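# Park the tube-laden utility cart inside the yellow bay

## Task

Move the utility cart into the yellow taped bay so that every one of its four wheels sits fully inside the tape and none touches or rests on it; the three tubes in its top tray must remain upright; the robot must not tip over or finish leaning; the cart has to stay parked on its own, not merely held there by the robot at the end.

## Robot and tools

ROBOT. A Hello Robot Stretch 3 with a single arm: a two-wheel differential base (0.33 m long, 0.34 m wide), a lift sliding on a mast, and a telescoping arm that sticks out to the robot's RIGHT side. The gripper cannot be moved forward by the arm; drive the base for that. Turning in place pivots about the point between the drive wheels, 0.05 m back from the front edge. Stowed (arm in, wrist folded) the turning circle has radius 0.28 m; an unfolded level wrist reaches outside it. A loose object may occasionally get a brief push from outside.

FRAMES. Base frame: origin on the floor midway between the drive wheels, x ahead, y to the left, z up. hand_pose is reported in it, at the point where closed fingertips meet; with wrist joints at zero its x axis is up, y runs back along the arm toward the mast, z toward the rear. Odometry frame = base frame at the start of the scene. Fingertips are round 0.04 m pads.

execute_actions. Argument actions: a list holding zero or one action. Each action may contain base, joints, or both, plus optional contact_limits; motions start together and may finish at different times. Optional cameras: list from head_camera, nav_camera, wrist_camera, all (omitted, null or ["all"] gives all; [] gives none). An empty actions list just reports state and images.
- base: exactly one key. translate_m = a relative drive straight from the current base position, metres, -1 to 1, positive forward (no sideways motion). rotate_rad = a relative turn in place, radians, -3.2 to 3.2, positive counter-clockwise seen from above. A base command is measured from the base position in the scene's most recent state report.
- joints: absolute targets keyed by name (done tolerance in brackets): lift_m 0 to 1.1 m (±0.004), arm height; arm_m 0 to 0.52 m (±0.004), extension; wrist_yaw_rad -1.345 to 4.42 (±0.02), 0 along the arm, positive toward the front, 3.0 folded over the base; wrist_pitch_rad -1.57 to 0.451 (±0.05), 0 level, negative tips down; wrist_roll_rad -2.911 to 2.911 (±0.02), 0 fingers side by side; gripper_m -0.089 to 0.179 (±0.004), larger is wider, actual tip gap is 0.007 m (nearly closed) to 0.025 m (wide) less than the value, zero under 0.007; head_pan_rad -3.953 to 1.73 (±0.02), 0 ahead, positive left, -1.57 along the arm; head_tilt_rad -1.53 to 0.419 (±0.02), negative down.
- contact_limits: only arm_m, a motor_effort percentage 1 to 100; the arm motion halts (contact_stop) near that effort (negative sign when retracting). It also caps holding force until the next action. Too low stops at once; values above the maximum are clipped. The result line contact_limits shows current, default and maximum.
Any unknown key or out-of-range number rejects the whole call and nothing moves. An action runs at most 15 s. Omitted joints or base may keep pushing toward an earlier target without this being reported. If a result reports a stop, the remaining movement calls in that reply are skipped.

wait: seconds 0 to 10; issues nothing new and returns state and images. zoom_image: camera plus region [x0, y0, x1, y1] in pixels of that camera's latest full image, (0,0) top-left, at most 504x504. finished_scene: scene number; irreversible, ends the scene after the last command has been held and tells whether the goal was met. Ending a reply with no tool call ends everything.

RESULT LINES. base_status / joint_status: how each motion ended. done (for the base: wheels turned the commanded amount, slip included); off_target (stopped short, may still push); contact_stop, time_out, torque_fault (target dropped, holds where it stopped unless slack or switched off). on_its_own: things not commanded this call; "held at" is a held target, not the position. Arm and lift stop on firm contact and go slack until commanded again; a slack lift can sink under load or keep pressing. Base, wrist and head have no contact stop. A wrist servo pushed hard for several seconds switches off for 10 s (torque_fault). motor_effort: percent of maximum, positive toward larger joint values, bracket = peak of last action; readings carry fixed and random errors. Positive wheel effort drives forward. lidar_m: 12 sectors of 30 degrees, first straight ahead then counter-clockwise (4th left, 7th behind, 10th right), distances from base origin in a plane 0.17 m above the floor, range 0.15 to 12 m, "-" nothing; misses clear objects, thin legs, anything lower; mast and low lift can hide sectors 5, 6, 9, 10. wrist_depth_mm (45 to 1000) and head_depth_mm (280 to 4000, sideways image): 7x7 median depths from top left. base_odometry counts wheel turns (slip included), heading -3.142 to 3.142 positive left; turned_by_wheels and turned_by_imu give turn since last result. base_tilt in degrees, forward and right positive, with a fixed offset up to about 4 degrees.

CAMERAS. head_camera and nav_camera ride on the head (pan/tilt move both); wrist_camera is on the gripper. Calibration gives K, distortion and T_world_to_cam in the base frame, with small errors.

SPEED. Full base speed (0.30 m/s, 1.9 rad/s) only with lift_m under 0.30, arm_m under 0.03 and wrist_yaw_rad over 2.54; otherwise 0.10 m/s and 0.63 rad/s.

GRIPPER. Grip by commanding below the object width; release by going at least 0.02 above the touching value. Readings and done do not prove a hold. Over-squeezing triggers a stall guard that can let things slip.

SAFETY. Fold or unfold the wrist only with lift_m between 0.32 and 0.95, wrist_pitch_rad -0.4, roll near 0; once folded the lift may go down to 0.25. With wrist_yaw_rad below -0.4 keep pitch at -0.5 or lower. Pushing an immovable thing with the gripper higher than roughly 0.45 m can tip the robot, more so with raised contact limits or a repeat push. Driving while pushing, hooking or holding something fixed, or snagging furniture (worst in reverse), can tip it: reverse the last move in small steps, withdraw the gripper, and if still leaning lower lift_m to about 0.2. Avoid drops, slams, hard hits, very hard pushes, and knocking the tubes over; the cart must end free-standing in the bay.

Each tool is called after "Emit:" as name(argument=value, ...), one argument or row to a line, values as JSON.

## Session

Emit:
execute_actions(
  actions=[],
)

Scene clock: 0.00 s.
base_odometry: x=+0.000 y=+0.000 heading=+0.000 (m, m, rad; odometry frame)
turned_by_wheels: +0.000 (rad since the last result)
turned_by_imu: +0.000 (rad since the last result)
base_tilt: forward=-0.6 right=-0.4 (deg)
lidar_m: 1.88 1.81 1.88 1.55 1.52 1.49 1.49 1.94 2.05 1.10 1.12 2.47
head_depth_mm: 1859 2618 2681 2684 2475 2422 2181 / 1856 2441 2479 2484 2427 2367 2063 / 1857 2286 2277 2267 2050 2035 1964 / 1871 2101 2109 2118 2117 2120 2095 / 1874 1976 1960 1969 1978 1975 1969 / 1800 1854 1846 1851 1850 1852 1846 / 1711 1733 1740 1744 1731 1738 1745
base_status: not commanded
joint_positions: lift_m=+0.444 arm_m=-0.002 wrist_yaw_rad=+3.136 wrist_pitch_rad=-0.604 wrist_roll_rad=-0.010 gripper_m=+0.037 head_pan_rad=+0.004 head_tilt_rad=+0.006
joint_status: not commanded
motor_effort: left_wheel=+0 right_wheel=+0 lift_m=+35 arm_m=+0 wrist_yaw_rad=-1 wrist_pitch_rad=+5 wrist_roll_rad=+0 gripper_m=-1 head_pan_rad=+0 head_tilt_rad=+2 (%)
hand_pose: x=-0.0201 y=+0.0542 z=+0.4174 quat_wxyz=(+0.212, +0.672, +0.210, +0.678) (m; base frame)
wrist_depth_mm: - - - - - - - / - - - - - - - / - - - - - 973 952 / 891 864 881 856 844 824 793 / 761 753 726 730 733 719 704 / 657 650 660 631 - 614 609 / 578 580 - - 555 552 549
pictures: head_camera (sideways: a quarter turn clockwise sets it upright), nav_camera (sideways: a quarter turn counterclockwise sets it upright), wrist_camera
camera_calibration (this result's frames):
head_camera: T_world_to_cam=[[0.0251143, -0.00123383, -0.999684, 1.31411], [0.0427436, 0.999086, -0.000159273, -0.000352771], [0.99877, -0.042726, 0.0251441, -0.0853705], [0, 0, 0, 1]] pos_world=[0.0522775, -0.00167371, 1.31585]
nav_camera: T_world_to_cam=[[-0.0433167, 0.0369879, 0.998376, -1.25715], [-0.0453388, -0.998358, 0.03502, 0.0111295], [0.998032, -0.0437483, 0.0449226, -0.0980428], [0, 0, 0, 1]] pos_world=[0.0438987, 0.0533214, 1.25913]
wrist_camera: T_world_to_cam=[[0.999198, -0.0200885, -0.0346418, 0.0431639], [-0.039129, -0.673744, -0.737929, 0.382784], [-0.00851583, 0.738692, -0.673989, 0.400933], [0, 0, 0, 1]] pos_world=[-0.0247371, -0.0374007, 0.554187]
Images, in order (width x height): head_camera 896x504, nav_camera 672x504, wrist_camera 644x364.

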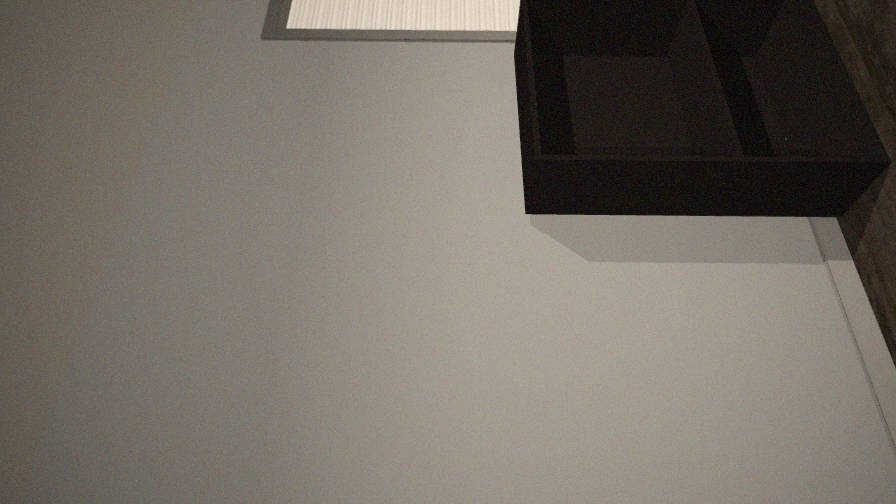

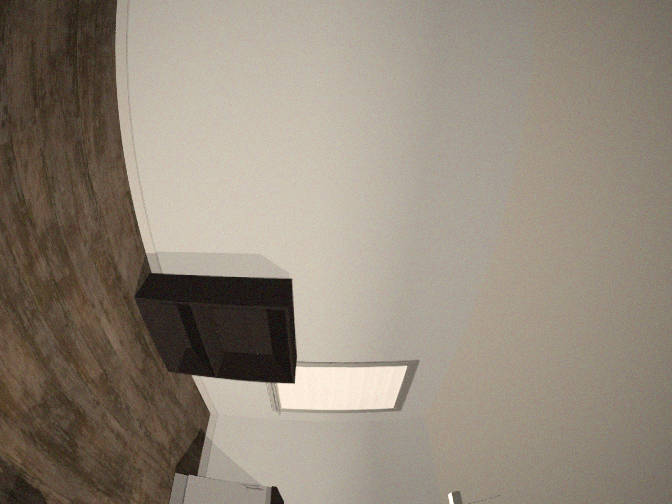

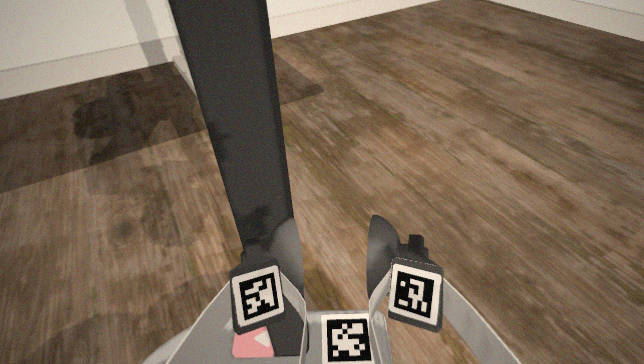

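Emit:
execute_actions(
  actions=[
    {"joints":{"head_pan_rad":-1.6,"head_tilt_rad":-0.7}},
  ],
  cameras=["head_camera","nav_camera"],
)

Emit:
execute_actions(
  actions=[
    {"joints":{"head_pan_rad":-3.3,"head_tilt_rad":-0.7}},
  ],
  cameras=["head_camera","nav_camera"],
)

Scene clock: 3.83 s.
base_odometry: x=+0.000 y=+0.000 heading=+0.000 (m, m, rad; odometry frame)
turned_by_wheels: +0.000 (rad since the last result)
turned_by_imu: +0.000 (rad since the last result)
base_tilt: forward=-0.5 right=-0.5 (deg)
lidar_m: 1.87 1.81 1.89 1.55 1.52 1.49 1.49 1.94 2.05 1.10 1.13 2.48
head_depth_mm: 2170 2330 2479 2087 1667 1384 1183 / 2411 2618 2687 2062 1648 1378 1179 / 2755 2988 2739 2051 1654 1379 1175 / 3155 3488 2684 2050 1644 1361 1173 / 3210 3501 2571 1967 1616 1357 1168 / 2990 1542 1539 1641 1573 1352 1166 / 2357 1260 1519 1596 1563 1348 1165
base_status: not commanded
joint_positions: lift_m=+0.444 arm_m=-0.002 wrist_yaw_rad=+3.136 wrist_pitch_rad=-0.604 wrist_roll_rad=-0.010 gripper_m=+0.037 head_pan_rad=-1.593 head_tilt_rad=-0.691
joint_status: all done
motor_effort: left_wheel=+0(0) right_wheel=+0(1) lift_m=+35(35) arm_m=+0(1) wrist_yaw_rad=+0(0) wrist_pitch_rad=+5(4) wrist_roll_rad=+0(0) gripper_m=-1(0) head_pan_rad=-3(32) head_tilt_rad=-4(34) (%)
hand_pose: x=-0.0201 y=+0.0542 z=+0.4174 quat_wxyz=(+0.212, +0.672, +0.210, +0.678) (m; base frame)
wrist_depth_mm: - - - - - - - / - - - - - - - / - - - - 979 - 971 / 850 900 857 832 828 845 790 / 750 747 720 714 732 715 707 / 662 632 651 635 - 621 599 / 579 575 - - 546 546 538
pictures: head_camera (sideways: a quarter turn clockwise sets it upright), nav_camera (sideways: a quarter turn counterclockwise sets it upright)
camera_calibration (this result's frames):
head_camera: T_world_to_cam=[[0.0123315, 0.621885, -0.783011, 1.03127], [0.997889, -0.0575863, -0.0300208, 0.0326829], [-0.0637602, -0.780988, -0.621283, 0.762405], [0, 0, 0, 1]] pos_world=[0.0032801, -0.0440183, 1.28214]
nav_camera: T_world_to_cam=[[0.0238069, -0.607979, 0.793596, -0.990116], [-0.997598, 0.0372016, 0.058427, -0.013491], [-0.0650455, -0.793081, -0.605633, 0.755129], [0, 0, 0, 1]] pos_world=[0.0592307, -0.00258935, 1.24387]
Images, in order (width x height): head_camera 896x504, nav_camera 672x504.

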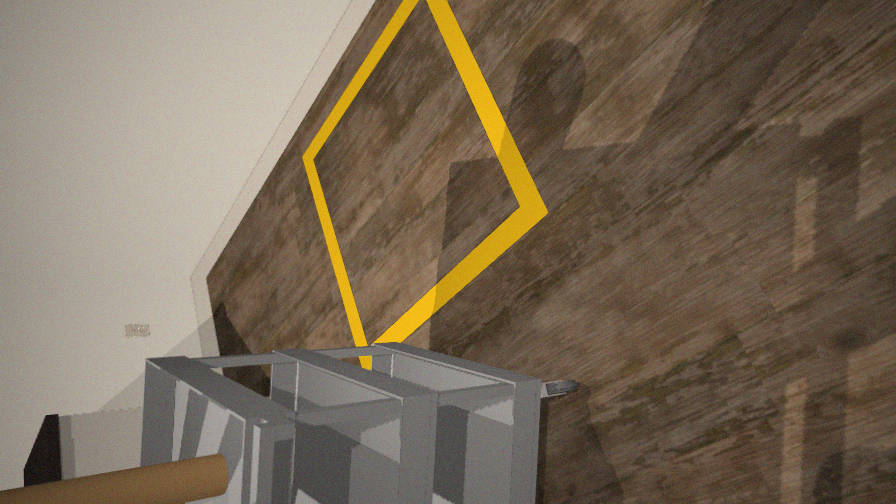

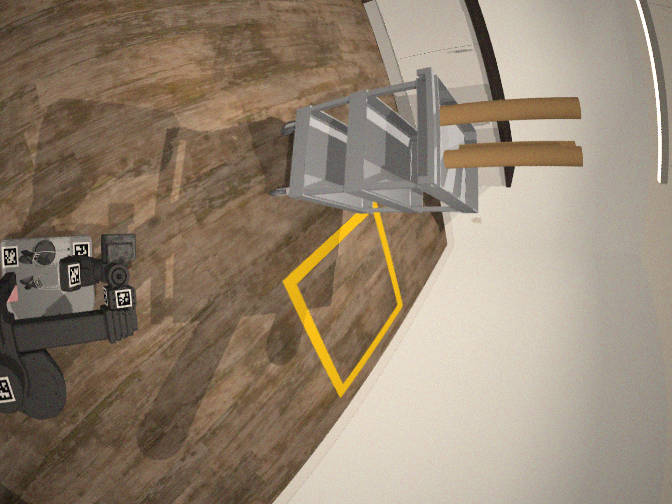

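Scene clock: 5.23 s.
base_odometry: x=+0.000 y=+0.000 heading=+0.000 (m, m, rad; odometry frame)
turned_by_wheels: +0.000 (rad since the last result)
turned_by_imu: +0.000 (rad since the last result)
base_tilt: forward=-0.3 right=-0.6 (deg)
lidar_m: 1.87 1.81 1.89 1.56 1.52 1.49 1.48 1.94 2.05 1.10 1.13 2.47
head_depth_mm: 1471 1587 1211 978 1662 1380 1188 / 1624 1676 1203 1871 1653 1376 1186 / 1792 1824 1190 1995 1639 1373 1227 / 1988 2122 1296 1911 1626 1369 1220 / 2062 2275 2453 2026 1623 1357 1193 / 1909 2123 2328 2007 1612 1356 1161 / 1753 1945 2170 1986 1610 1344 1157
base_status: not commanded
joint_positions: lift_m=+0.444 arm_m=-0.002 wrist_yaw_rad=+3.136 wrist_pitch_rad=-0.604 wrist_roll_rad=-0.010 gripper_m=+0.037 head_pan_rad=-3.293 head_tilt_rad=-0.691
joint_status: all done
motor_effort: left_wheel=+0(0) right_wheel=+1(0) lift_m=+35(35) arm_m=+0(1) wrist_yaw_rad=+0(0) wrist_pitch_rad=+5(4) wrist_roll_rad=+0(0) gripper_m=-1(0) head_pan_rad=-3(31) head_tilt_rad=-4(5) (%)
hand_pose: x=-0.0201 y=+0.0542 z=+0.4174 quat_wxyz=(+0.212, +0.672, +0.210, +0.678) (m; base frame)
wrist_depth_mm: - - - - - - - / - - - - - - - / - - - - - 991 957 / 898 874 849 871 836 828 807 / 771 743 716 709 743 703 701 / 642 648 645 626 - 622 616 / 574 580 - - 546 549 554
pictures: head_camera (sideways: a quarter turn clockwise sets it upright), nav_camera (sideways: a quarter turn counterclockwise sets it upright)
camera_calibration (this result's frames):
head_camera: T_world_to_cam=[[0.615338, -0.0923931, -0.78283, 1.02735], [-0.185676, -0.982152, -0.0300312, 0.0399162], [-0.766083, 0.163832, -0.621511, 0.766987], [0, 0, 0, 1]] pos_world=[-0.0371823, 0.00846731, 1.28213]
nav_camera: T_world_to_cam=[[-0.606208, 0.0547647, 0.793418, -0.986041], [0.165415, 0.984492, 0.0584315, -0.0205912], [-0.777914, 0.166665, -0.605865, 0.759779], [0, 0, 0, 1]] pos_world=[-0.00329689, -0.0523567, 1.24387]
Images, in order (width x height): head_camera 896x504, nav_camera 672x504.

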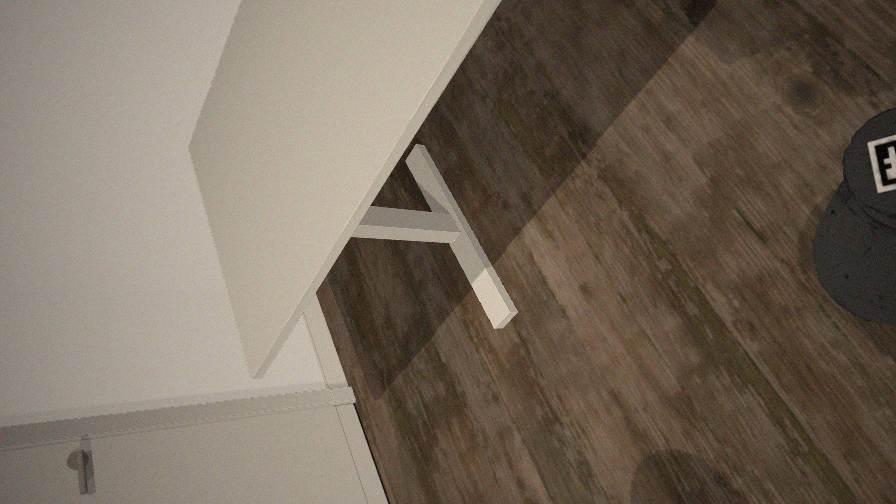

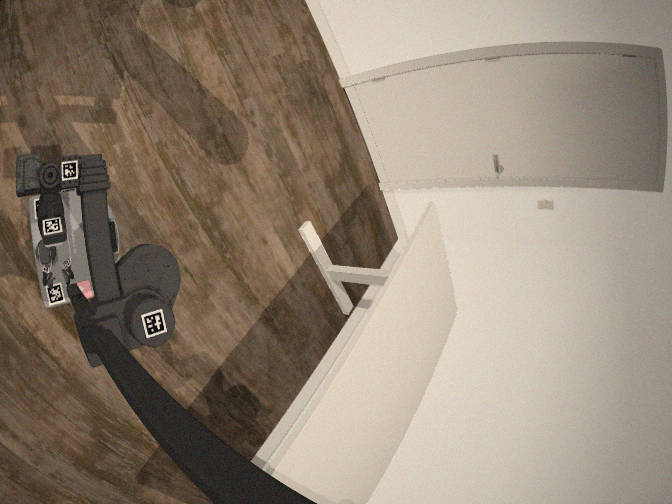

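Emit:
execute_actions(
  actions=[
    {"joints":{"head_pan_rad":-1.15,"head_tilt_rad":-0.6}},
  ],
  cameras=["head_camera","nav_camera"],
)

Scene clock: 13.13 s.
base_odometry: x=+0.000 y=+0.000 heading=+0.000 (m, m, rad; odometry frame)
turned_by_wheels: +0.000 (rad since the last result)
turned_by_imu: -0.001 (rad since the last result)
base_tilt: forward=-0.5 right=-0.3 (deg)
lidar_m: 1.87 1.81 1.88 1.55 1.52 1.49 1.49 1.95 2.05 1.10 1.13 2.48
head_depth_mm: 2978 3319 3331 2332 1798 1464 1232 / 2882 2587 1716 2062 1785 1455 1228 / 1184 1325 1327 1519 1662 1446 1222 / 1107 1610 1407 1572 1666 1434 1216 / 2730 2477 1401 1648 1706 1428 1217 / 2742 2468 2737 2261 1747 1424 1207 / 2717 2430 2687 2240 1733 1419 1203
base_status: not commanded
joint_positions: lift_m=+0.444 arm_m=-0.002 wrist_yaw_rad=+3.136 wrist_pitch_rad=-0.604 wrist_roll_rad=-0.010 gripper_m=+0.037 head_pan_rad=-1.157 head_tilt_rad=-0.606
joint_status: all done
motor_effort: left_wheel=+0(0) right_wheel=+1(1) lift_m=+36(35) arm_m=-1(0) wrist_yaw_rad=+0(0) wrist_pitch_rad=+5(5) wrist_roll_rad=+0(0) gripper_m=+0(0) head_pan_rad=+2(31) head_tilt_rad=+3(12) (%)
hand_pose: x=-0.0201 y=+0.0542 z=+0.4174 quat_wxyz=(+0.212, +0.672, +0.210, +0.678) (m; base frame)
wrist_depth_mm: - - - - - - - / - - - - - - - / - - - - - 997 978 / 861 885 885 826 850 837 800 / 756 740 731 710 741 704 696 / 654 642 653 632 - 619 619 / 576 573 - - 544 548 544
pictures: head_camera (sideways: a quarter turn clockwise sets it upright), nav_camera (sideways: a quarter turn counterclockwise sets it upright)
camera_calibration (this result's frames):
head_camera: T_world_to_cam=[[-0.223642, 0.506274, -0.832869, 1.09771], [0.929999, 0.366576, -0.0268938, 0.0290293], [0.291694, -0.780582, -0.552816, 0.671166], [0, 0, 0, 1]] pos_world=[0.0227205, -0.0424806, 1.28606]
nav_camera: T_world_to_cam=[[0.250201, -0.477647, 0.842171, -1.05483], [-0.922132, -0.382666, 0.0569233, -0.0119999], [0.295081, -0.790835, -0.536197, 0.662597], [0, 0, 0, 1]] pos_world=[0.0573336, 0.0155778, 1.24431]
Images, in order (width x height): head_camera 896x504, nav_camera 672x504.

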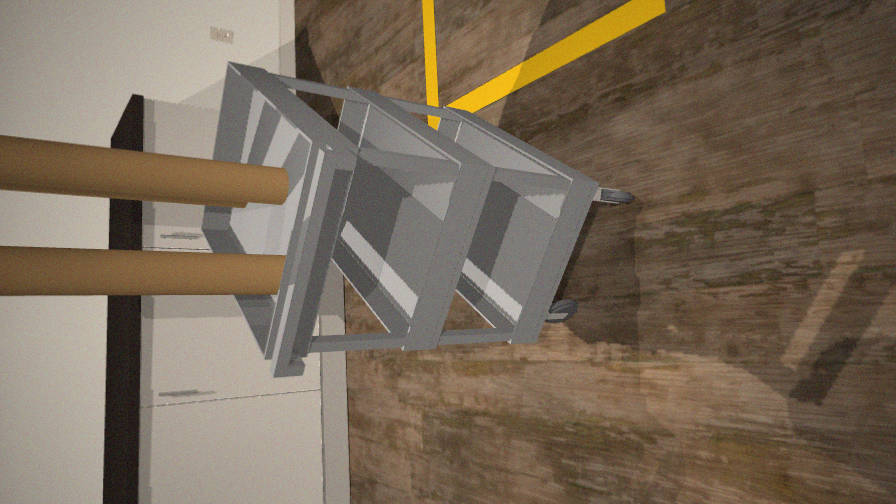

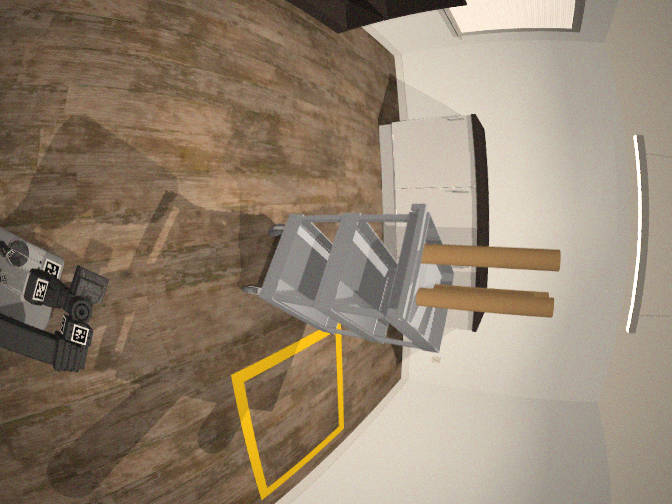

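Emit:
execute_actions(
  actions=[
    {"base":{"rotate_rad":-1.297},"joints":{"wrist_pitch_rad":-0.4}},
  ],
  cameras=[],
)

Emit:
execute_actions(
  actions=[
    {"base":{"translate_m":0.72},"joints":{"lift_m":0.7}},
  ],
  cameras=[],
)

Emit:
execute_actions(
  actions=[
    {"base":{"rotate_rad":1.854},"joints":{"lift_m":0.94,"head_pan_rad":-1.2,"head_tilt_rad":-0.85}},
  ],
  cameras=[],
)

Emit:
execute_actions(
  actions=[
    {"joints":{"wrist_yaw_rad":1.57}},
  ],
  cameras=[],
)

Emit:
execute_actions(
  actions=[
    {"joints":{"wrist_pitch_rad":-1.57,"lift_m":1.09,"gripper_m":0.115}},
  ],
  cameras=[],
)

Emit:
execute_actions(
  actions=[
    {"joints":{"wrist_yaw_rad":0.9,"arm_m":0.3}},
  ],
)

Scene clock: 41.00 s.
base_odometry: x=+0.000 y=+0.000 heading=-1.297 (m, m, rad; odometry frame)
turned_by_wheels: -1.297 (rad since the last result)
turned_by_imu: -1.304 (rad since the last result)
base_tilt: forward=-0.2 right=-0.5 (deg)
lidar_m: 1.10 2.67 1.96 1.81 1.82 1.72 1.06 1.50 1.49 1.95 1.97 2.31
head_depth_mm: 1590 1782 1965 2153 1793 1472 1230 / 1629 1794 2007 2204 1779 1447 1228 / 1650 1831 2055 2215 1769 1447 1223 / 1681 1867 2090 2260 1767 1439 1220 / 1697 1899 2121 2281 1758 1441 1210 / 1730 1925 2179 2251 1746 1421 1207 / 1748 1954 2194 2223 1733 1426 1202
base_status: done
joint_positions: lift_m=+0.444 arm_m=-0.002 wrist_yaw_rad=+3.136 wrist_pitch_rad=-0.420 wrist_roll_rad=-0.010 gripper_m=+0.037 head_pan_rad=-1.157 head_tilt_rad=-0.606
joint_status: all done
motor_effort: left_wheel=+4(7) right_wheel=-3(5) lift_m=+35(35) arm_m=-1(1) wrist_yaw_rad=+0(0) wrist_pitch_rad=+8(8) wrist_roll_rad=+0(0) gripper_m=-1(0) head_pan_rad=+3(3) head_tilt_rad=+3(4) (%)
hand_pose: x=-0.0200 y=+0.0812 z=+0.4563 quat_wxyz=(+0.149, +0.688, +0.146, +0.695) (m; base frame)
wrist_depth_mm: - - - - - - - / - - - - - - - / - - - - - - - / - - - - - - - / 909 924 906 900 923 865 870 / 785 780 780 753 - 729 731 / 656 650 636 636 630 636 636
pictures: none
No camera images: the call's "cameras" was empty. Leave "cameras" out to get every camera's image.

Scene clock: 49.60 s.
base_odometry: x=+0.195 y=-0.693 heading=-1.297 (m, m, rad; odometry frame)
turned_by_wheels: +0.000 (rad since the last result)
turned_by_imu: -0.002 (rad since the last result)
base_tilt: forward=-0.4 right=-0.5 (deg)
lidar_m: 0.38 0.47 2.15 1.76 1.98 2.33 1.78 1.96 2.03 1.80 1.80 0.48
head_depth_mm: 1462 1622 1823 2060 1788 1449 1238 / 1490 1641 1843 2057 1781 1451 1223 / 1507 1665 1869 2088 1785 1446 1221 / 1522 1697 1908 2114 1756 1440 1217 / 1547 1723 1926 2113 1763 1431 1209 / 1574 1749 1967 2157 1755 1429 1211 / 1597 1779 2005 2169 1729 1420 1201
base_status: done
joint_positions: lift_m=+0.699 arm_m=-0.002 wrist_yaw_rad=+3.136 wrist_pitch_rad=-0.419 wrist_roll_rad=-0.010 gripper_m=+0.037 head_pan_rad=-1.157 head_tilt_rad=-0.606
joint_status: all done
motor_effort: left_wheel=+4(9) right_wheel=-3(3) lift_m=+49(51) arm_m=+0(1) wrist_yaw_rad=-1(0) wrist_pitch_rad=+7(8) wrist_roll_rad=+0(0) gripper_m=-1(0) head_pan_rad=+3(2) head_tilt_rad=+3(3) (%)
hand_pose: x=-0.0200 y=+0.0813 z=+0.7119 quat_wxyz=(+0.149, +0.688, +0.146, +0.695) (m; base frame)
wrist_depth_mm: - - - - - - - / - - - - - - - / - - - - - - - / - - - - - - - / - - - - - - - / - - - - - - - / 920 944 901 943 913 911 910
pictures: none
No camera images: the call's "cameras" was empty. Leave "cameras" out to get every camera's image.

Scene clock: 53.53 s.
base_odometry: x=+0.195 y=-0.693 heading=+0.557 (m, m, rad; odometry frame)
turned_by_wheels: +1.854 (rad since the last result)
turned_by_imu: +1.863 (rad since the last result)
base_tilt: forward=-0.6 right=-0.3 (deg)
lidar_m: 1.98 2.08 2.26 1.79 2.33 1.85 1.80 1.89 0.38 0.41 0.62 1.76
head_depth_mm: 1582 525 614 670 - - 1148 / 1732 1965 743 603 - - - / 1802 2059 744 651 - 1209 - / 1870 2167 2052 1697 1495 1261 1122 / 2557 2630 2115 1729 1460 1262 1116 / 2717 2680 2083 1713 1452 1262 1110 / 2716 2652 2067 1696 1447 1255 1109
base_status: done
joint_positions: lift_m=+0.939 arm_m=-0.002 wrist_yaw_rad=+3.136 wrist_pitch_rad=-0.419 wrist_roll_rad=-0.010 gripper_m=+0.037 head_pan_rad=-1.193 head_tilt_rad=-0.839
joint_status: all done
motor_effort: left_wheel=-3(7) right_wheel=+3(7) lift_m=+48(52) arm_m=+0(1) wrist_yaw_rad=+0(1) wrist_pitch_rad=+7(7) wrist_roll_rad=+0(0) gripper_m=+0(1) head_pan_rad=-2(8) head_tilt_rad=-4(22) (%)
hand_pose: x=-0.0200 y=+0.0813 z=+0.9520 quat_wxyz=(+0.149, +0.688, +0.146, +0.695) (m; base frame)
wrist_depth_mm: - - - - - - - / - - - - - - - / - - - - - - - / - - - - - - - / - - - - - - - / - - - - - - - / - - - - - - -
pictures: none
No camera images: the call's "cameras" was empty. Leave "cameras" out to get every camera's image.

Scene clock: 55.33 s.
base_odometry: x=+0.195 y=-0.693 heading=+0.557 (m, m, rad; odometry frame)
turned_by_wheels: +0.000 (rad since the last result)
turned_by_imu: +0.000 (rad since the last result)
base_tilt: forward=-0.3 right=-0.2 (deg)
lidar_m: 1.98 2.09 2.26 1.78 2.33 1.84 1.80 1.89 0.38 0.41 0.62 1.76
head_depth_mm: 1574 525 614 686 - - 1114 / 1726 1962 742 601 956 - 1076 / 1802 2063 743 982 939 - 1129 / 1871 2163 2059 1715 - - 1123 / 2583 2600 2103 1760 - 1209 1121 / 2723 2668 2094 1712 1450 1235 1111 / 2693 2671 2086 1708 1414 1230 1111
base_status: not commanded
joint_positions: lift_m=+0.939 arm_m=-0.002 wrist_yaw_rad=+1.574 wrist_pitch_rad=-0.419 wrist_roll_rad=-0.010 gripper_m=+0.037 head_pan_rad=-1.193 head_tilt_rad=-0.839
joint_status: all done
motor_effort: left_wheel=-3(3) right_wheel=+5(3) lift_m=+48(48) arm_m=-1(1) wrist_yaw_rad=-3(3) wrist_pitch_rad=+7(7) wrist_roll_rad=+0(0) gripper_m=-1(0) head_pan_rad=-3(3) head_tilt_rad=-4(5) (%)
hand_pose: x=+0.2029 y=-0.1425 z=+0.9520 quat_wxyz=(+0.595, +0.592, -0.381, +0.389) (m; base frame)
wrist_depth_mm: - - - - - - - / - - - - - - - / - - - - - - - / - - - - - - - / - - - - - - - / - - - - - - - / - - - - - - -
pictures: none
No camera images: the call's "cameras" was empty. Leave "cameras" out to get every camera's image.

Scene clock: 57.53 s.
base_odometry: x=+0.195 y=-0.693 heading=+0.557 (m, m, rad; odometry frame)
turned_by_wheels: +0.000 (rad since the last result)
turned_by_imu: +0.000 (rad since the last result)
base_tilt: forward=-0.6 right=-0.4 (deg)
lidar_m: 1.98 2.09 2.26 1.78 2.32 1.85 1.79 1.89 0.38 0.41 0.62 1.76
head_depth_mm: 1580 524 615 693 - 797 1108 / 1722 1959 743 - - 1069 1060 / 1801 2061 753 - - 1198 1125 / 1872 2155 2043 1740 1433 1270 1126 / 2573 2608 2113 1722 1466 1264 1122 / 2712 2686 2102 1714 1452 1266 1112 / 2707 2679 2069 1711 1442 1256 1108
base_status: not commanded
joint_positions: lift_m=+1.089 arm_m=-0.002 wrist_yaw_rad=+1.573 wrist_pitch_rad=-1.564 wrist_roll_rad=-0.010 gripper_m=+0.115 head_pan_rad=-1.193 head_tilt_rad=-0.839
joint_status: all done
motor_effort: left_wheel=-3(3) right_wheel=+5(4) lift_m=+48(50) arm_m=-1(0) wrist_yaw_rad=-3(3) wrist_pitch_rad=-1(8) wrist_roll_rad=+0(0) gripper_m=+0(83) head_pan_rad=-3(3) head_tilt_rad=-5(5) (%)
hand_pose: x=-0.0439 y=-0.1433 z=+0.9718 quat_wxyz=(+0.707, +0.707, +0.002, +0.006) (m; base frame)
wrist_depth_mm: - - - - - - - / - - - - - - 639 / - - - - - 916 644 / - - - - 984 662 652 / - - - - - 676 278 / - - - - - - 283 / - - - - - - 355
pictures: none
No camera images: the call's "cameras" was empty. Leave "cameras" out to get every camera's image.

Scene clock: 60.97 s.
base_odometry: x=+0.195 y=-0.693 heading=+0.557 (m, m, rad; odometry frame)
turned_by_wheels: +0.000 (rad since the last result)
turned_by_imu: +0.000 (rad since the last result)
base_tilt: forward=-0.5 right=-0.4 (deg)
lidar_m: 1.98 2.09 2.27 1.78 2.32 1.84 1.80 1.89 0.38 0.41 0.62 1.76
head_depth_mm: 1615 521 605 659 549 814 1118 / 1725 1956 760 592 931 1067 1077 / 1800 2061 747 980 957 1195 1130 / 1881 2157 2048 1692 1399 1270 1121 / 2556 2590 2112 1729 1465 1263 1117 / 2713 2709 2083 1708 1452 1252 1117 / 2695 2631 2094 1711 1443 1256 1110
base_status: not commanded
joint_positions: lift_m=+1.089 arm_m=+0.300 wrist_yaw_rad=+0.902 wrist_pitch_rad=-1.564 wrist_roll_rad=-0.010 gripper_m=+0.115 head_pan_rad=-1.193 head_tilt_rad=-0.839
joint_status: all done
motor_effort: left_wheel=-3(4) right_wheel=+4(4) lift_m=+48(48) arm_m=+3(2) wrist_yaw_rad=-2(3) wrist_pitch_rad=-1(1) wrist_roll_rad=+0(0) gripper_m=+0(0) head_pan_rad=-3(3) head_tilt_rad=-4(5) (%)
hand_pose: x=-0.0392 y=-0.4308 z=+0.9718 quat_wxyz=(+0.670, +0.668, -0.231, -0.227) (m; base frame)
wrist_depth_mm: - - - 320 286 168 141 / - - - 331 324 327 324 / - - - 337 333 328 327 / - - - 340 339 335 321 / - - - 348 346 344 344 / - - - 350 352 - 348 / - - - 342 358 363 353
pictures: head_camera (sideways: a quarter turn clockwise sets it upright), nav_camera (sideways: a quarter turn counterclockwise sets it upright), wrist_camera
camera_calibration (this result's frames):
head_camera: T_world_to_cam=[[-0.270765, 0.679082, -0.6823, 0.901738], [0.939909, 0.339629, -0.0349683, 0.0394714], [0.207983, -0.650769, -0.730235, 0.902461], [0, 0, 0, 1]] pos_world=[0.0193636, -0.0384664, 1.27565]
nav_camera: T_world_to_cam=[[0.299285, -0.65382, 0.694944, -0.863218], [-0.930244, -0.361995, 0.0600454, -0.0159973], [0.212308, -0.664438, -0.716552, 0.897714], [0, 0, 0, 1]] pos_world=[0.0528755, 0.0262946, 1.24411]
wrist_camera: T_world_to_cam=[[-0.649228, -0.760555, -0.00765283, -0.33813], [-0.754832, 0.643041, 0.12933, 0.160808], [-0.0934419, 0.0897416, -0.991572, 1.15842], [0, 0, 0, 1]] pos_world=[0.0101049, -0.464531, 1.12527]
Images, in order (width x height): head_camera 896x504, nav_camera 672x504, wrist_camera 644x364.

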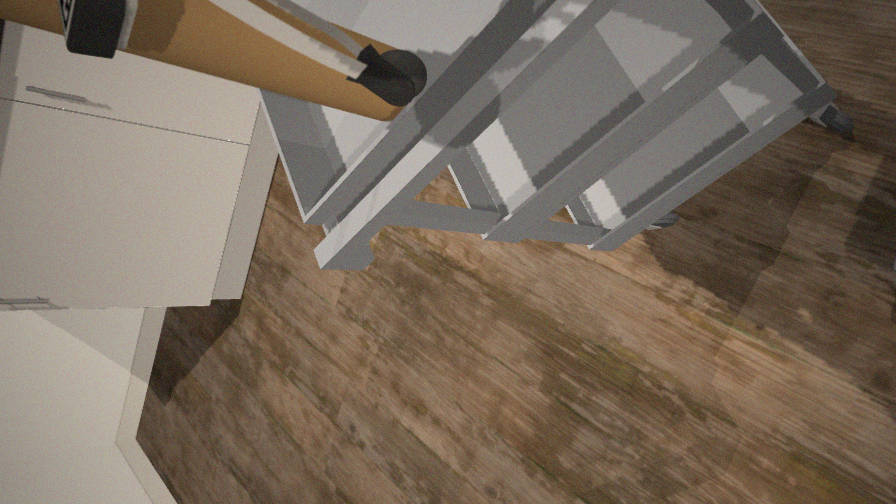

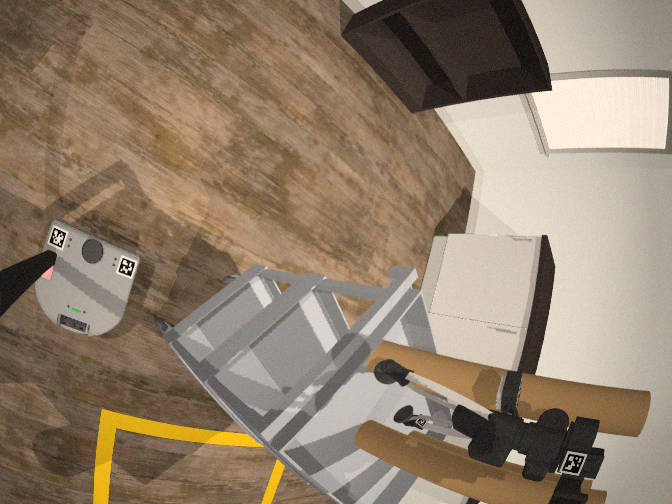

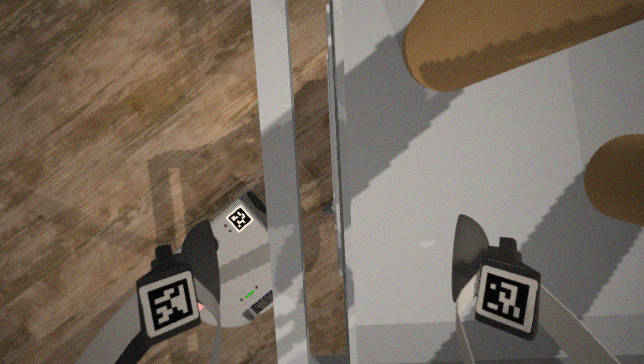

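Emit:
execute_actions(
  actions=[
    {"base":{"translate_m":0.09},"joints":{"arm_m":0.385,"wrist_yaw_rad":0.95}},
  ],
  cameras=["head_camera","wrist_camera"],
)

Scene clock: 68.50 s.
base_odometry: x=+0.271 y=-0.646 heading=+0.557 (m, m, rad; odometry frame)
turned_by_wheels: +0.000 (rad since the last result)
turned_by_imu: -0.001 (rad since the last result)
base_tilt: forward=-0.5 right=-0.5 (deg)
lidar_m: 1.89 1.99 2.26 1.76 2.32 1.94 1.89 1.98 0.43 0.47 2.07 1.68
head_depth_mm: 1619 1863 745 604 936 848 1041 / 1738 1971 756 971 939 1133 1113 / 1806 2071 2149 1709 1222 1230 1126 / 1872 2157 2106 1738 1462 1269 1123 / 2586 2692 2117 1725 1458 1265 1121 / 2737 2680 2094 1705 1449 1258 1112 / 2604 2631 2070 1706 1443 1257 1111
base_status: done
joint_positions: lift_m=+1.089 arm_m=+0.385 wrist_yaw_rad=+0.947 wrist_pitch_rad=-1.571 wrist_roll_rad=-0.008 gripper_m=+0.115 head_pan_rad=-1.193 head_tilt_rad=-0.840
joint_status: all done
motor_effort: left_wheel=-2(4) right_wheel=+2(9) lift_m=+48(48) arm_m=+3(5) wrist_yaw_rad=+2(4) wrist_pitch_rad=+1(3) wrist_roll_rad=-1(1) gripper_m=+0(1) head_pan_rad=-3(2) head_tilt_rad=-4(5) (%)
hand_pose: x=-0.0412 y=-0.5156 z=+0.9719 quat_wxyz=(+0.674, +0.674, -0.214, -0.215) (m; base frame)
wrist_depth_mm: - - - 280 309 282 197 / - - - 328 325 242 196 / - - - 334 332 222 207 / - - - 344 338 226 338 / - - 274 350 344 344 343 / - - 280 357 354 - 335 / - - - 365 360 361 287
pictures: head_camera (sideways: a quarter turn clockwise sets it upright), wrist_camera
camera_calibration (this result's frames):
head_camera: T_world_to_cam=[[-0.270787, 0.679139, -0.682235, 0.901653], [0.939908, 0.339631, -0.034971, 0.039475], [0.207958, -0.650708, -0.730297, 0.902541], [0, 0, 0, 1]] pos_world=[0.0193627, -0.0384642, 1.27564]
wrist_camera: T_world_to_cam=[[-0.6151, -0.788414, -0.00738985, -0.417155], [-0.781702, 0.608587, 0.13625, 0.188148], [-0.102924, 0.0895839, -0.990647, 1.16463], [0, 0, 0, 1]] pos_world=[0.0103519, -0.547728, 1.12502]
Images, in order (width x height): head_camera 896x504, wrist_camera 644x364.

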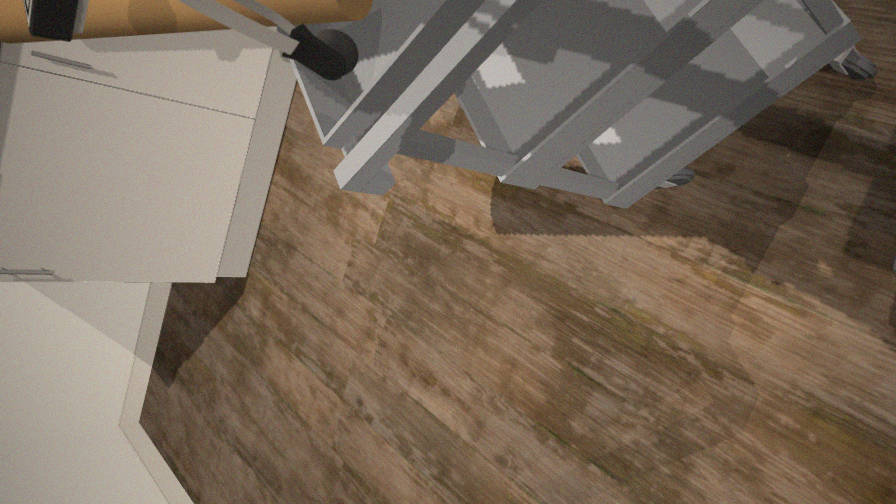

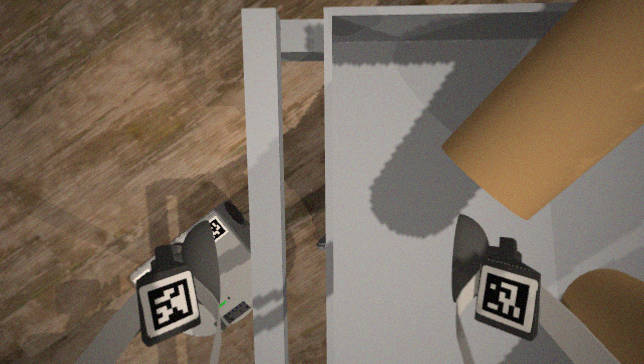

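Emit:
execute_actions(
  actions=[
    {"base":{"translate_m":0.018},"joints":{"arm_m":0.363,"gripper_m":0.105,"lift_m":1.0}},
  ],
  cameras=["wrist_camera"],
)

Scene clock: 73.20 s.
base_odometry: x=+0.287 y=-0.636 heading=+0.557 (m, m, rad; odometry frame)
turned_by_wheels: +0.000 (rad since the last result)
turned_by_imu: -0.001 (rad since the last result)
base_tilt: forward=-0.5 right=-0.4 (deg)
lidar_m: 1.87 1.97 2.26 1.76 2.31 1.96 1.91 2.00 0.44 0.48 2.07 1.66
head_depth_mm: 1678 1844 792 605 939 863 1035 / 1735 1979 2079 986 953 1157 1131 / 1818 2064 2135 1752 1244 1251 1129 / 1903 2198 2125 1739 1466 1278 1120 / 2585 2708 2102 1730 1461 1262 1121 / 2725 2700 2084 1722 1458 1256 1113 / 2570 2613 2076 1705 1445 1255 1108
base_status: done
joint_positions: lift_m=+1.001 arm_m=+0.363 wrist_yaw_rad=+0.947 wrist_pitch_rad=-1.571 wrist_roll_rad=-0.008 gripper_m=+0.105 head_pan_rad=-1.193 head_tilt_rad=-0.840
joint_status: all done
motor_effort: left_wheel=-3(3) right_wheel=+3(8) lift_m=+20(45) arm_m=-4(7) wrist_yaw_rad=+2(1) wrist_pitch_rad=+1(1) wrist_roll_rad=-1(1) gripper_m=-1(46) head_pan_rad=-3(3) head_tilt_rad=-5(4) (%)
hand_pose: x=-0.0411 y=-0.4944 z=+0.8830 quat_wxyz=(+0.674, +0.674, -0.214, -0.215) (m; base frame)
wrist_depth_mm: - - - 192 233 234 232 / - - - 362 239 237 236 / - - - 263 240 242 242 / - - - 267 248 247 247 / - - - 267 253 251 249 / - - - 275 258 - 255 / - - - 279 261 261 262
pictures: wrist_camera
camera_calibration (this result's frames):
wrist_camera: T_world_to_cam=[[-0.615008, -0.788486, -0.0074081, -0.401071], [-0.781823, 0.608536, 0.135783, 0.187827], [-0.102555, 0.0892994, -0.990711, 1.07462], [0, 0, 0, 1]] pos_world=[0.0103934, -0.526501, 1.03616]
Images, in order (width x height): wrist_camera 644x364.

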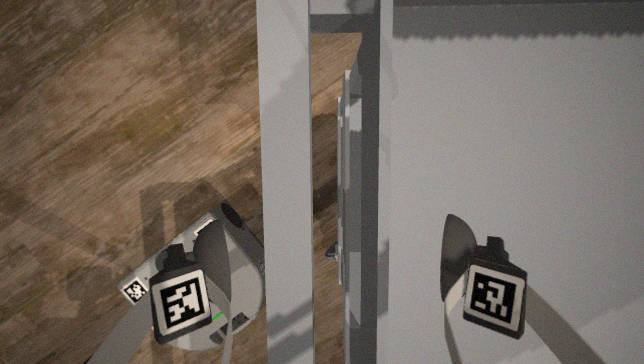

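Emit:
execute_actions(
  actions=[
    {"joints":{"lift_m":0.94}},
  ],
  cameras=[],
)

Emit:
execute_actions(
  actions=[
    {"joints":{"gripper_m":0.04}},
  ],
  cameras=["wrist_camera"],
)

Emit:
execute_actions(
  actions=[
    {"base":{"translate_m":-0.2},"joints":{"wrist_yaw_rad":1.3,"arm_m":0.3,"head_pan_rad":-1.4,"head_tilt_rad":-0.9}},
  ],
)

Scene clock: 78.07 s.
base_odometry: x=+0.287 y=-0.636 heading=+0.557 (m, m, rad; odometry frame)
turned_by_wheels: +0.000 (rad since the last result)
turned_by_imu: -0.001 (rad since the last result)
base_tilt: forward=-0.5 right=-0.4 (deg)
lidar_m: 1.88 1.97 2.26 1.76 2.32 1.96 1.91 2.00 0.44 0.48 2.06 1.66
head_depth_mm: 1666 1892 752 592 938 859 1040 / 1728 1972 755 802 956 1152 1132 / 1791 2069 2142 1730 1249 1248 1132 / 1894 2210 2136 1732 1468 1272 1123 / 2598 2715 2109 1724 1457 1266 1121 / 2709 2673 2106 1717 1456 1258 1114 / 2582 2594 2071 1715 1439 1252 1108
base_status: not commanded
joint_positions: lift_m=+0.941 arm_m=+0.363 wrist_yaw_rad=+0.947 wrist_pitch_rad=-1.571 wrist_roll_rad=-0.008 gripper_m=+0.105 head_pan_rad=-1.193 head_tilt_rad=-0.840
joint_status: all done
motor_effort: left_wheel=-3(3) right_wheel=+4(3) lift_m=+20(21) arm_m=-4(4) wrist_yaw_rad=+1(1) wrist_pitch_rad=+1(1) wrist_roll_rad=-1(1) gripper_m=+0(0) head_pan_rad=-2(3) head_tilt_rad=-5(4) (%)
hand_pose: x=-0.0411 y=-0.4944 z=+0.8230 quat_wxyz=(+0.674, +0.674, -0.214, -0.215) (m; base frame)
wrist_depth_mm: 969 971 112 947 148 177 176 / 966 - 114 446 178 181 178 / 983 999 116 507 182 183 183 / - - 119 513 186 187 187 / - - 120 522 190 190 188 / - - 122 547 174 - 194 / - - 124 526 198 200 197
pictures: none
No camera images: the call's "cameras" was empty. Leave "cameras" out to get every camera's image.

Scene clock: 79.20 s.
base_odometry: x=+0.287 y=-0.636 heading=+0.557 (m, m, rad; odometry frame)
turned_by_wheels: +0.000 (rad since the last result)
turned_by_imu: +0.000 (rad since the last result)
base_tilt: forward=-0.5 right=-0.4 (deg)
lidar_m: 1.87 1.97 2.26 1.76 2.31 1.95 1.91 2.00 0.45 0.48 2.07 1.66
head_depth_mm: 1673 1888 752 590 936 859 1037 / 1728 1982 756 828 953 1157 1130 / 1794 2063 2143 1746 1246 1249 1131 / 1904 2199 2113 1731 1459 1264 1122 / 2592 2719 2108 1714 1459 1265 1115 / 2718 2661 2093 1719 1455 1259 1114 / 2568 2606 2071 1703 1446 1253 1109
base_status: not commanded
joint_positions: lift_m=+0.941 arm_m=+0.363 wrist_yaw_rad=+0.947 wrist_pitch_rad=-1.571 wrist_roll_rad=-0.008 gripper_m=+0.041 head_pan_rad=-1.193 head_tilt_rad=-0.840
joint_status: all done
motor_effort: left_wheel=-2(3) right_wheel=+1(3) lift_m=+20(20) arm_m=-3(4) wrist_yaw_rad=+1(2) wrist_pitch_rad=+1(1) wrist_roll_rad=-1(1) gripper_m=-16(91) head_pan_rad=-2(2) head_tilt_rad=-4(5) (%)
hand_pose: x=-0.0412 y=-0.4942 z=+0.8230 quat_wxyz=(+0.674, +0.674, -0.214, -0.215) (m; base frame)
wrist_depth_mm: 930 948 112 969 155 178 177 / 967 950 115 450 155 181 180 / - - 997 507 157 184 182 / - - - 462 187 186 187 / - - 121 466 159 191 190 / - - 123 481 159 194 195 / - - 126 491 197 200 198
pictures: wrist_camera
camera_calibration (this result's frames):
wrist_camera: T_world_to_cam=[[-0.615017, -0.788479, -0.00739094, -0.401409], [-0.78177, 0.608506, 0.136221, 0.195394], [-0.10291, 0.0895563, -0.990651, 1.01522], [0, 0, 0, 1]] pos_world=[0.010356, -0.52632, 0.976142]
Images, in order (width x height): wrist_camera 644x364.

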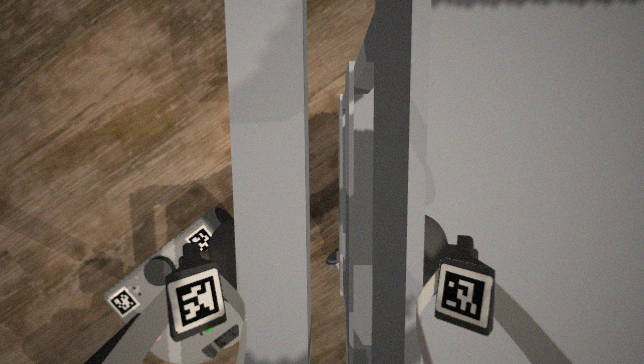

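Scene clock: 82.40 s.
base_odometry: x=+0.117 y=-0.742 heading=+0.557 (m, m, rad; odometry frame)
turned_by_wheels: +0.000 (rad since the last result)
turned_by_imu: +0.000 (rad since the last result)
base_tilt: forward=-0.2 right=-0.4 (deg)
lidar_m: 2.08 2.19 1.81 1.87 2.29 1.75 1.71 1.79 0.45 0.45 2.06 1.84
head_depth_mm: - 893 756 576 914 1118 1132 / 1656 - 722 595 907 1152 1124 / 1761 1984 736 981 959 1191 1137 / 1794 2082 668 979 1134 1252 1134 / 1829 2138 1963 1644 1421 1241 1111 / 1872 2207 1965 1634 1411 1238 1104 / 1936 2303 1938 1625 1406 1231 1098
base_status: done
joint_positions: lift_m=+0.941 arm_m=+0.300 wrist_yaw_rad=+1.296 wrist_pitch_rad=-1.546 wrist_roll_rad=-0.006 gripper_m=+0.041 head_pan_rad=-1.393 head_tilt_rad=-0.888
joint_status: all done
motor_effort: left_wheel=+1(6) right_wheel=-5(18) lift_m=+20(20) arm_m=-2(6) wrist_yaw_rad=+2(16) wrist_pitch_rad=-8(25) wrist_roll_rad=-2(16) gripper_m=-15(18) head_pan_rad=-2(15) head_tilt_rad=-5(11) (%)
hand_pose: x=-0.0386 y=-0.4406 z=+0.8225 quat_wxyz=(+0.702, +0.699, -0.103, -0.086) (m; base frame)
wrist_depth_mm: 960 988 963 114 161 181 179 / - 983 - 117 151 182 184 / - 995 997 118 167 186 184 / - - 997 121 157 188 187 / - - 121 450 151 192 191 / - - 123 528 142 194 195 / - - - 498 178 199 195
pictures: head_camera (sideways: a quarter turn clockwise sets it upright), nav_camera (sideways: a quarter turn counterclockwise sets it upright), wrist_camera
camera_calibration (this result's frames):
head_camera: T_world_to_cam=[[-0.136411, 0.751383, -0.645613, 0.853113], [0.988299, 0.148114, -0.036438, 0.0410874], [0.0682455, -0.643029, -0.762795, 0.945656], [0, 0, 0, 1]] pos_world=[0.011231, -0.0390164, 1.27362]
nav_camera: T_world_to_cam=[[0.169489, -0.732908, 0.658877, -0.815428], [-0.983051, -0.173136, 0.0602902, -0.01599], [0.069888, -0.657928, -0.749831, 0.94186], [0, 0, 0, 1]] pos_world=[0.0566624, 0.0192741, 1.24447]
wrist_camera: T_world_to_cam=[[-0.309688, -0.950801, -0.00840699, -0.41641], [-0.945218, 0.306885, 0.111282, 0.0462065], [-0.103227, 0.0424092, -0.993753, 0.991928], [0, 0, 0, 1]] pos_world=[0.0171121, -0.45217, 0.977089]
Images, in order (width x height): head_camera 896x504, nav_camera 672x504, wrist_camera 644x364.

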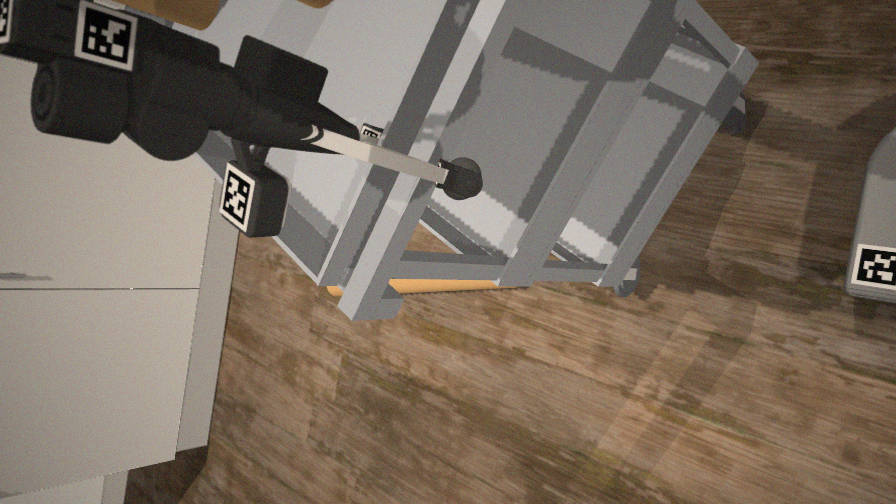

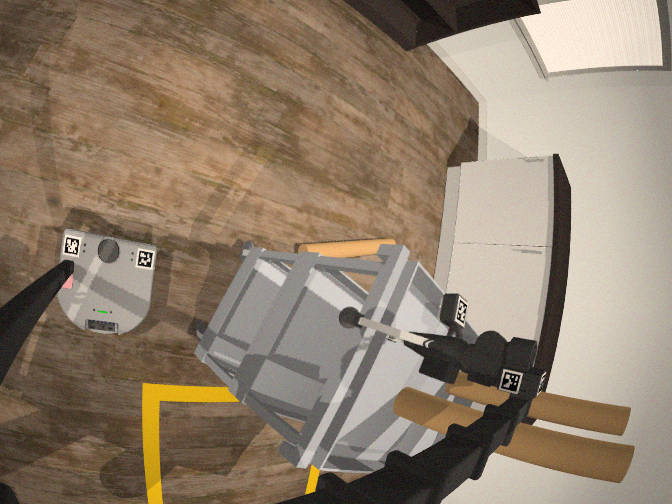

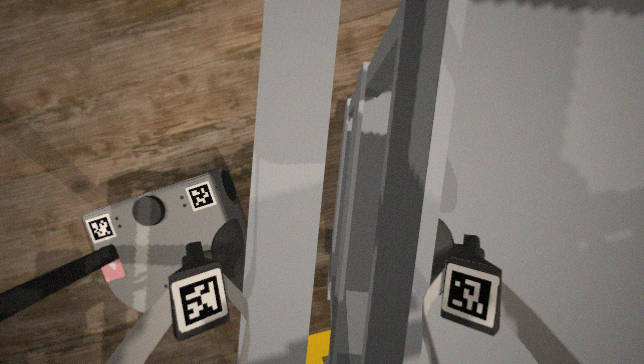

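Emit:
execute_actions(
  actions=[
    {"joints":{"head_pan_rad":-1.2,"head_tilt_rad":-0.35}},
  ],
  cameras=["head_camera","nav_camera"],
)

Scene clock: 87.63 s.
base_odometry: x=+0.117 y=-0.742 heading=+0.557 (m, m, rad; odometry frame)
turned_by_wheels: +0.000 (rad since the last result)
turned_by_imu: +0.000 (rad since the last result)
base_tilt: forward=-0.4 right=-0.4 (deg)
lidar_m: 2.08 2.19 1.81 1.87 2.29 1.75 1.70 1.79 0.45 0.46 2.06 1.85
head_depth_mm: 2147 2277 2339 1935 2053 678 511 / 2214 2355 2437 2035 2169 676 558 / 2293 2436 2437 2117 2214 625 717 / 2397 2547 2390 2212 2319 1796 1425 / 2503 2654 2774 2338 2421 1779 1421 / 2573 2770 2991 3188 2401 1781 1419 / 2687 2849 3028 3191 2395 1767 1411
base_status: not commanded
joint_positions: lift_m=+0.941 arm_m=+0.300 wrist_yaw_rad=+1.296 wrist_pitch_rad=-1.546 wrist_roll_rad=-0.006 gripper_m=+0.041 head_pan_rad=-1.207 head_tilt_rad=-0.359
joint_status: all done
motor_effort: left_wheel=+2(2) right_wheel=-5(5) lift_m=+20(20) arm_m=-3(3) wrist_yaw_rad=+2(3) wrist_pitch_rad=-8(8) wrist_roll_rad=-2(2) gripper_m=-16(15) head_pan_rad=+3(16) head_tilt_rad=+4(34) (%)
hand_pose: x=-0.0386 y=-0.4406 z=+0.8225 quat_wxyz=(+0.702, +0.699, -0.103, -0.086) (m; base frame)
wrist_depth_mm: 981 975 991 114 161 181 180 / 990 948 972 116 151 182 182 / - 991 982 118 168 186 185 / - - - 120 156 189 188 / - - 121 455 151 192 191 / - - 123 536 142 193 193 / - - - 490 178 198 198
pictures: head_camera (sideways: a quarter turn clockwise sets it upright), nav_camera (sideways: a quarter turn counterclockwise sets it upright)
camera_calibration (this result's frames):
head_camera: T_world_to_cam=[[-0.119808, 0.311147, -0.94278, 1.24045], [0.949082, 0.31458, -0.0167875, 0.0157626], [0.291357, -0.896787, -0.332994, 0.385127], [0, 0, 0, 1]] pos_world=[0.0214467, -0.0455447, 1.29798]
nav_camera: T_world_to_cam=[[0.147124, -0.282201, 0.948007, -1.19227], [-0.944828, -0.323686, 0.0502768, -0.00322574], [0.292668, -0.9031, -0.314254, 0.373803], [0, 0, 0, 1]] pos_world=[0.0629644, 0.0000766729, 1.24791]
Images, in order (width x height): head_camera 896x504, nav_camera 672x504.

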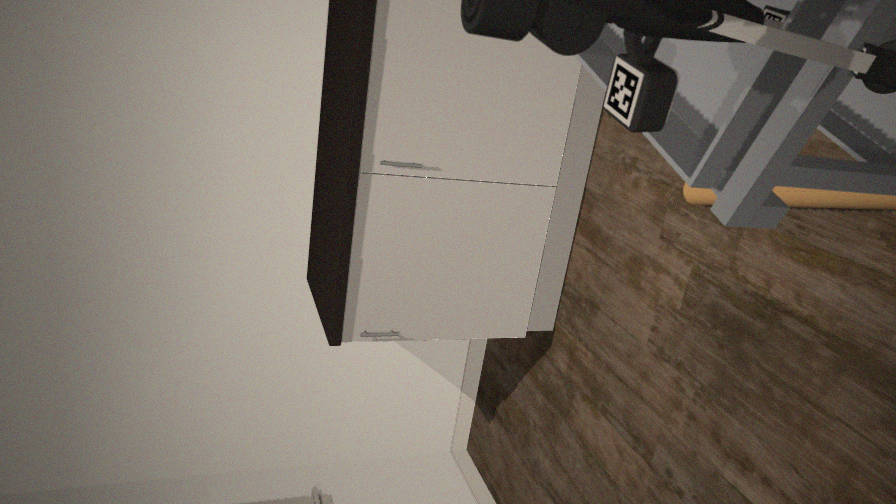

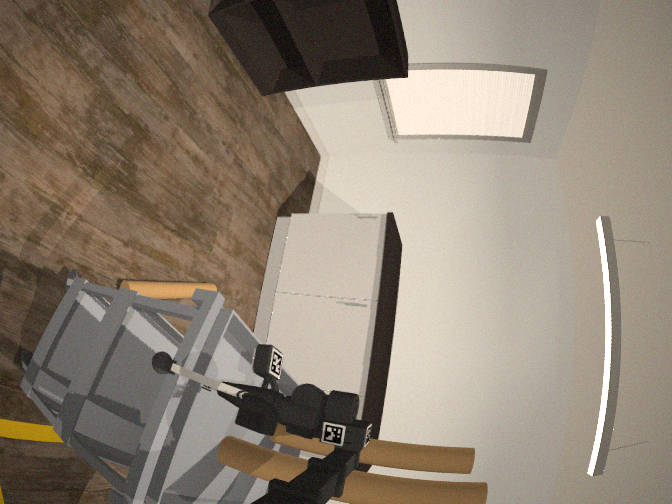

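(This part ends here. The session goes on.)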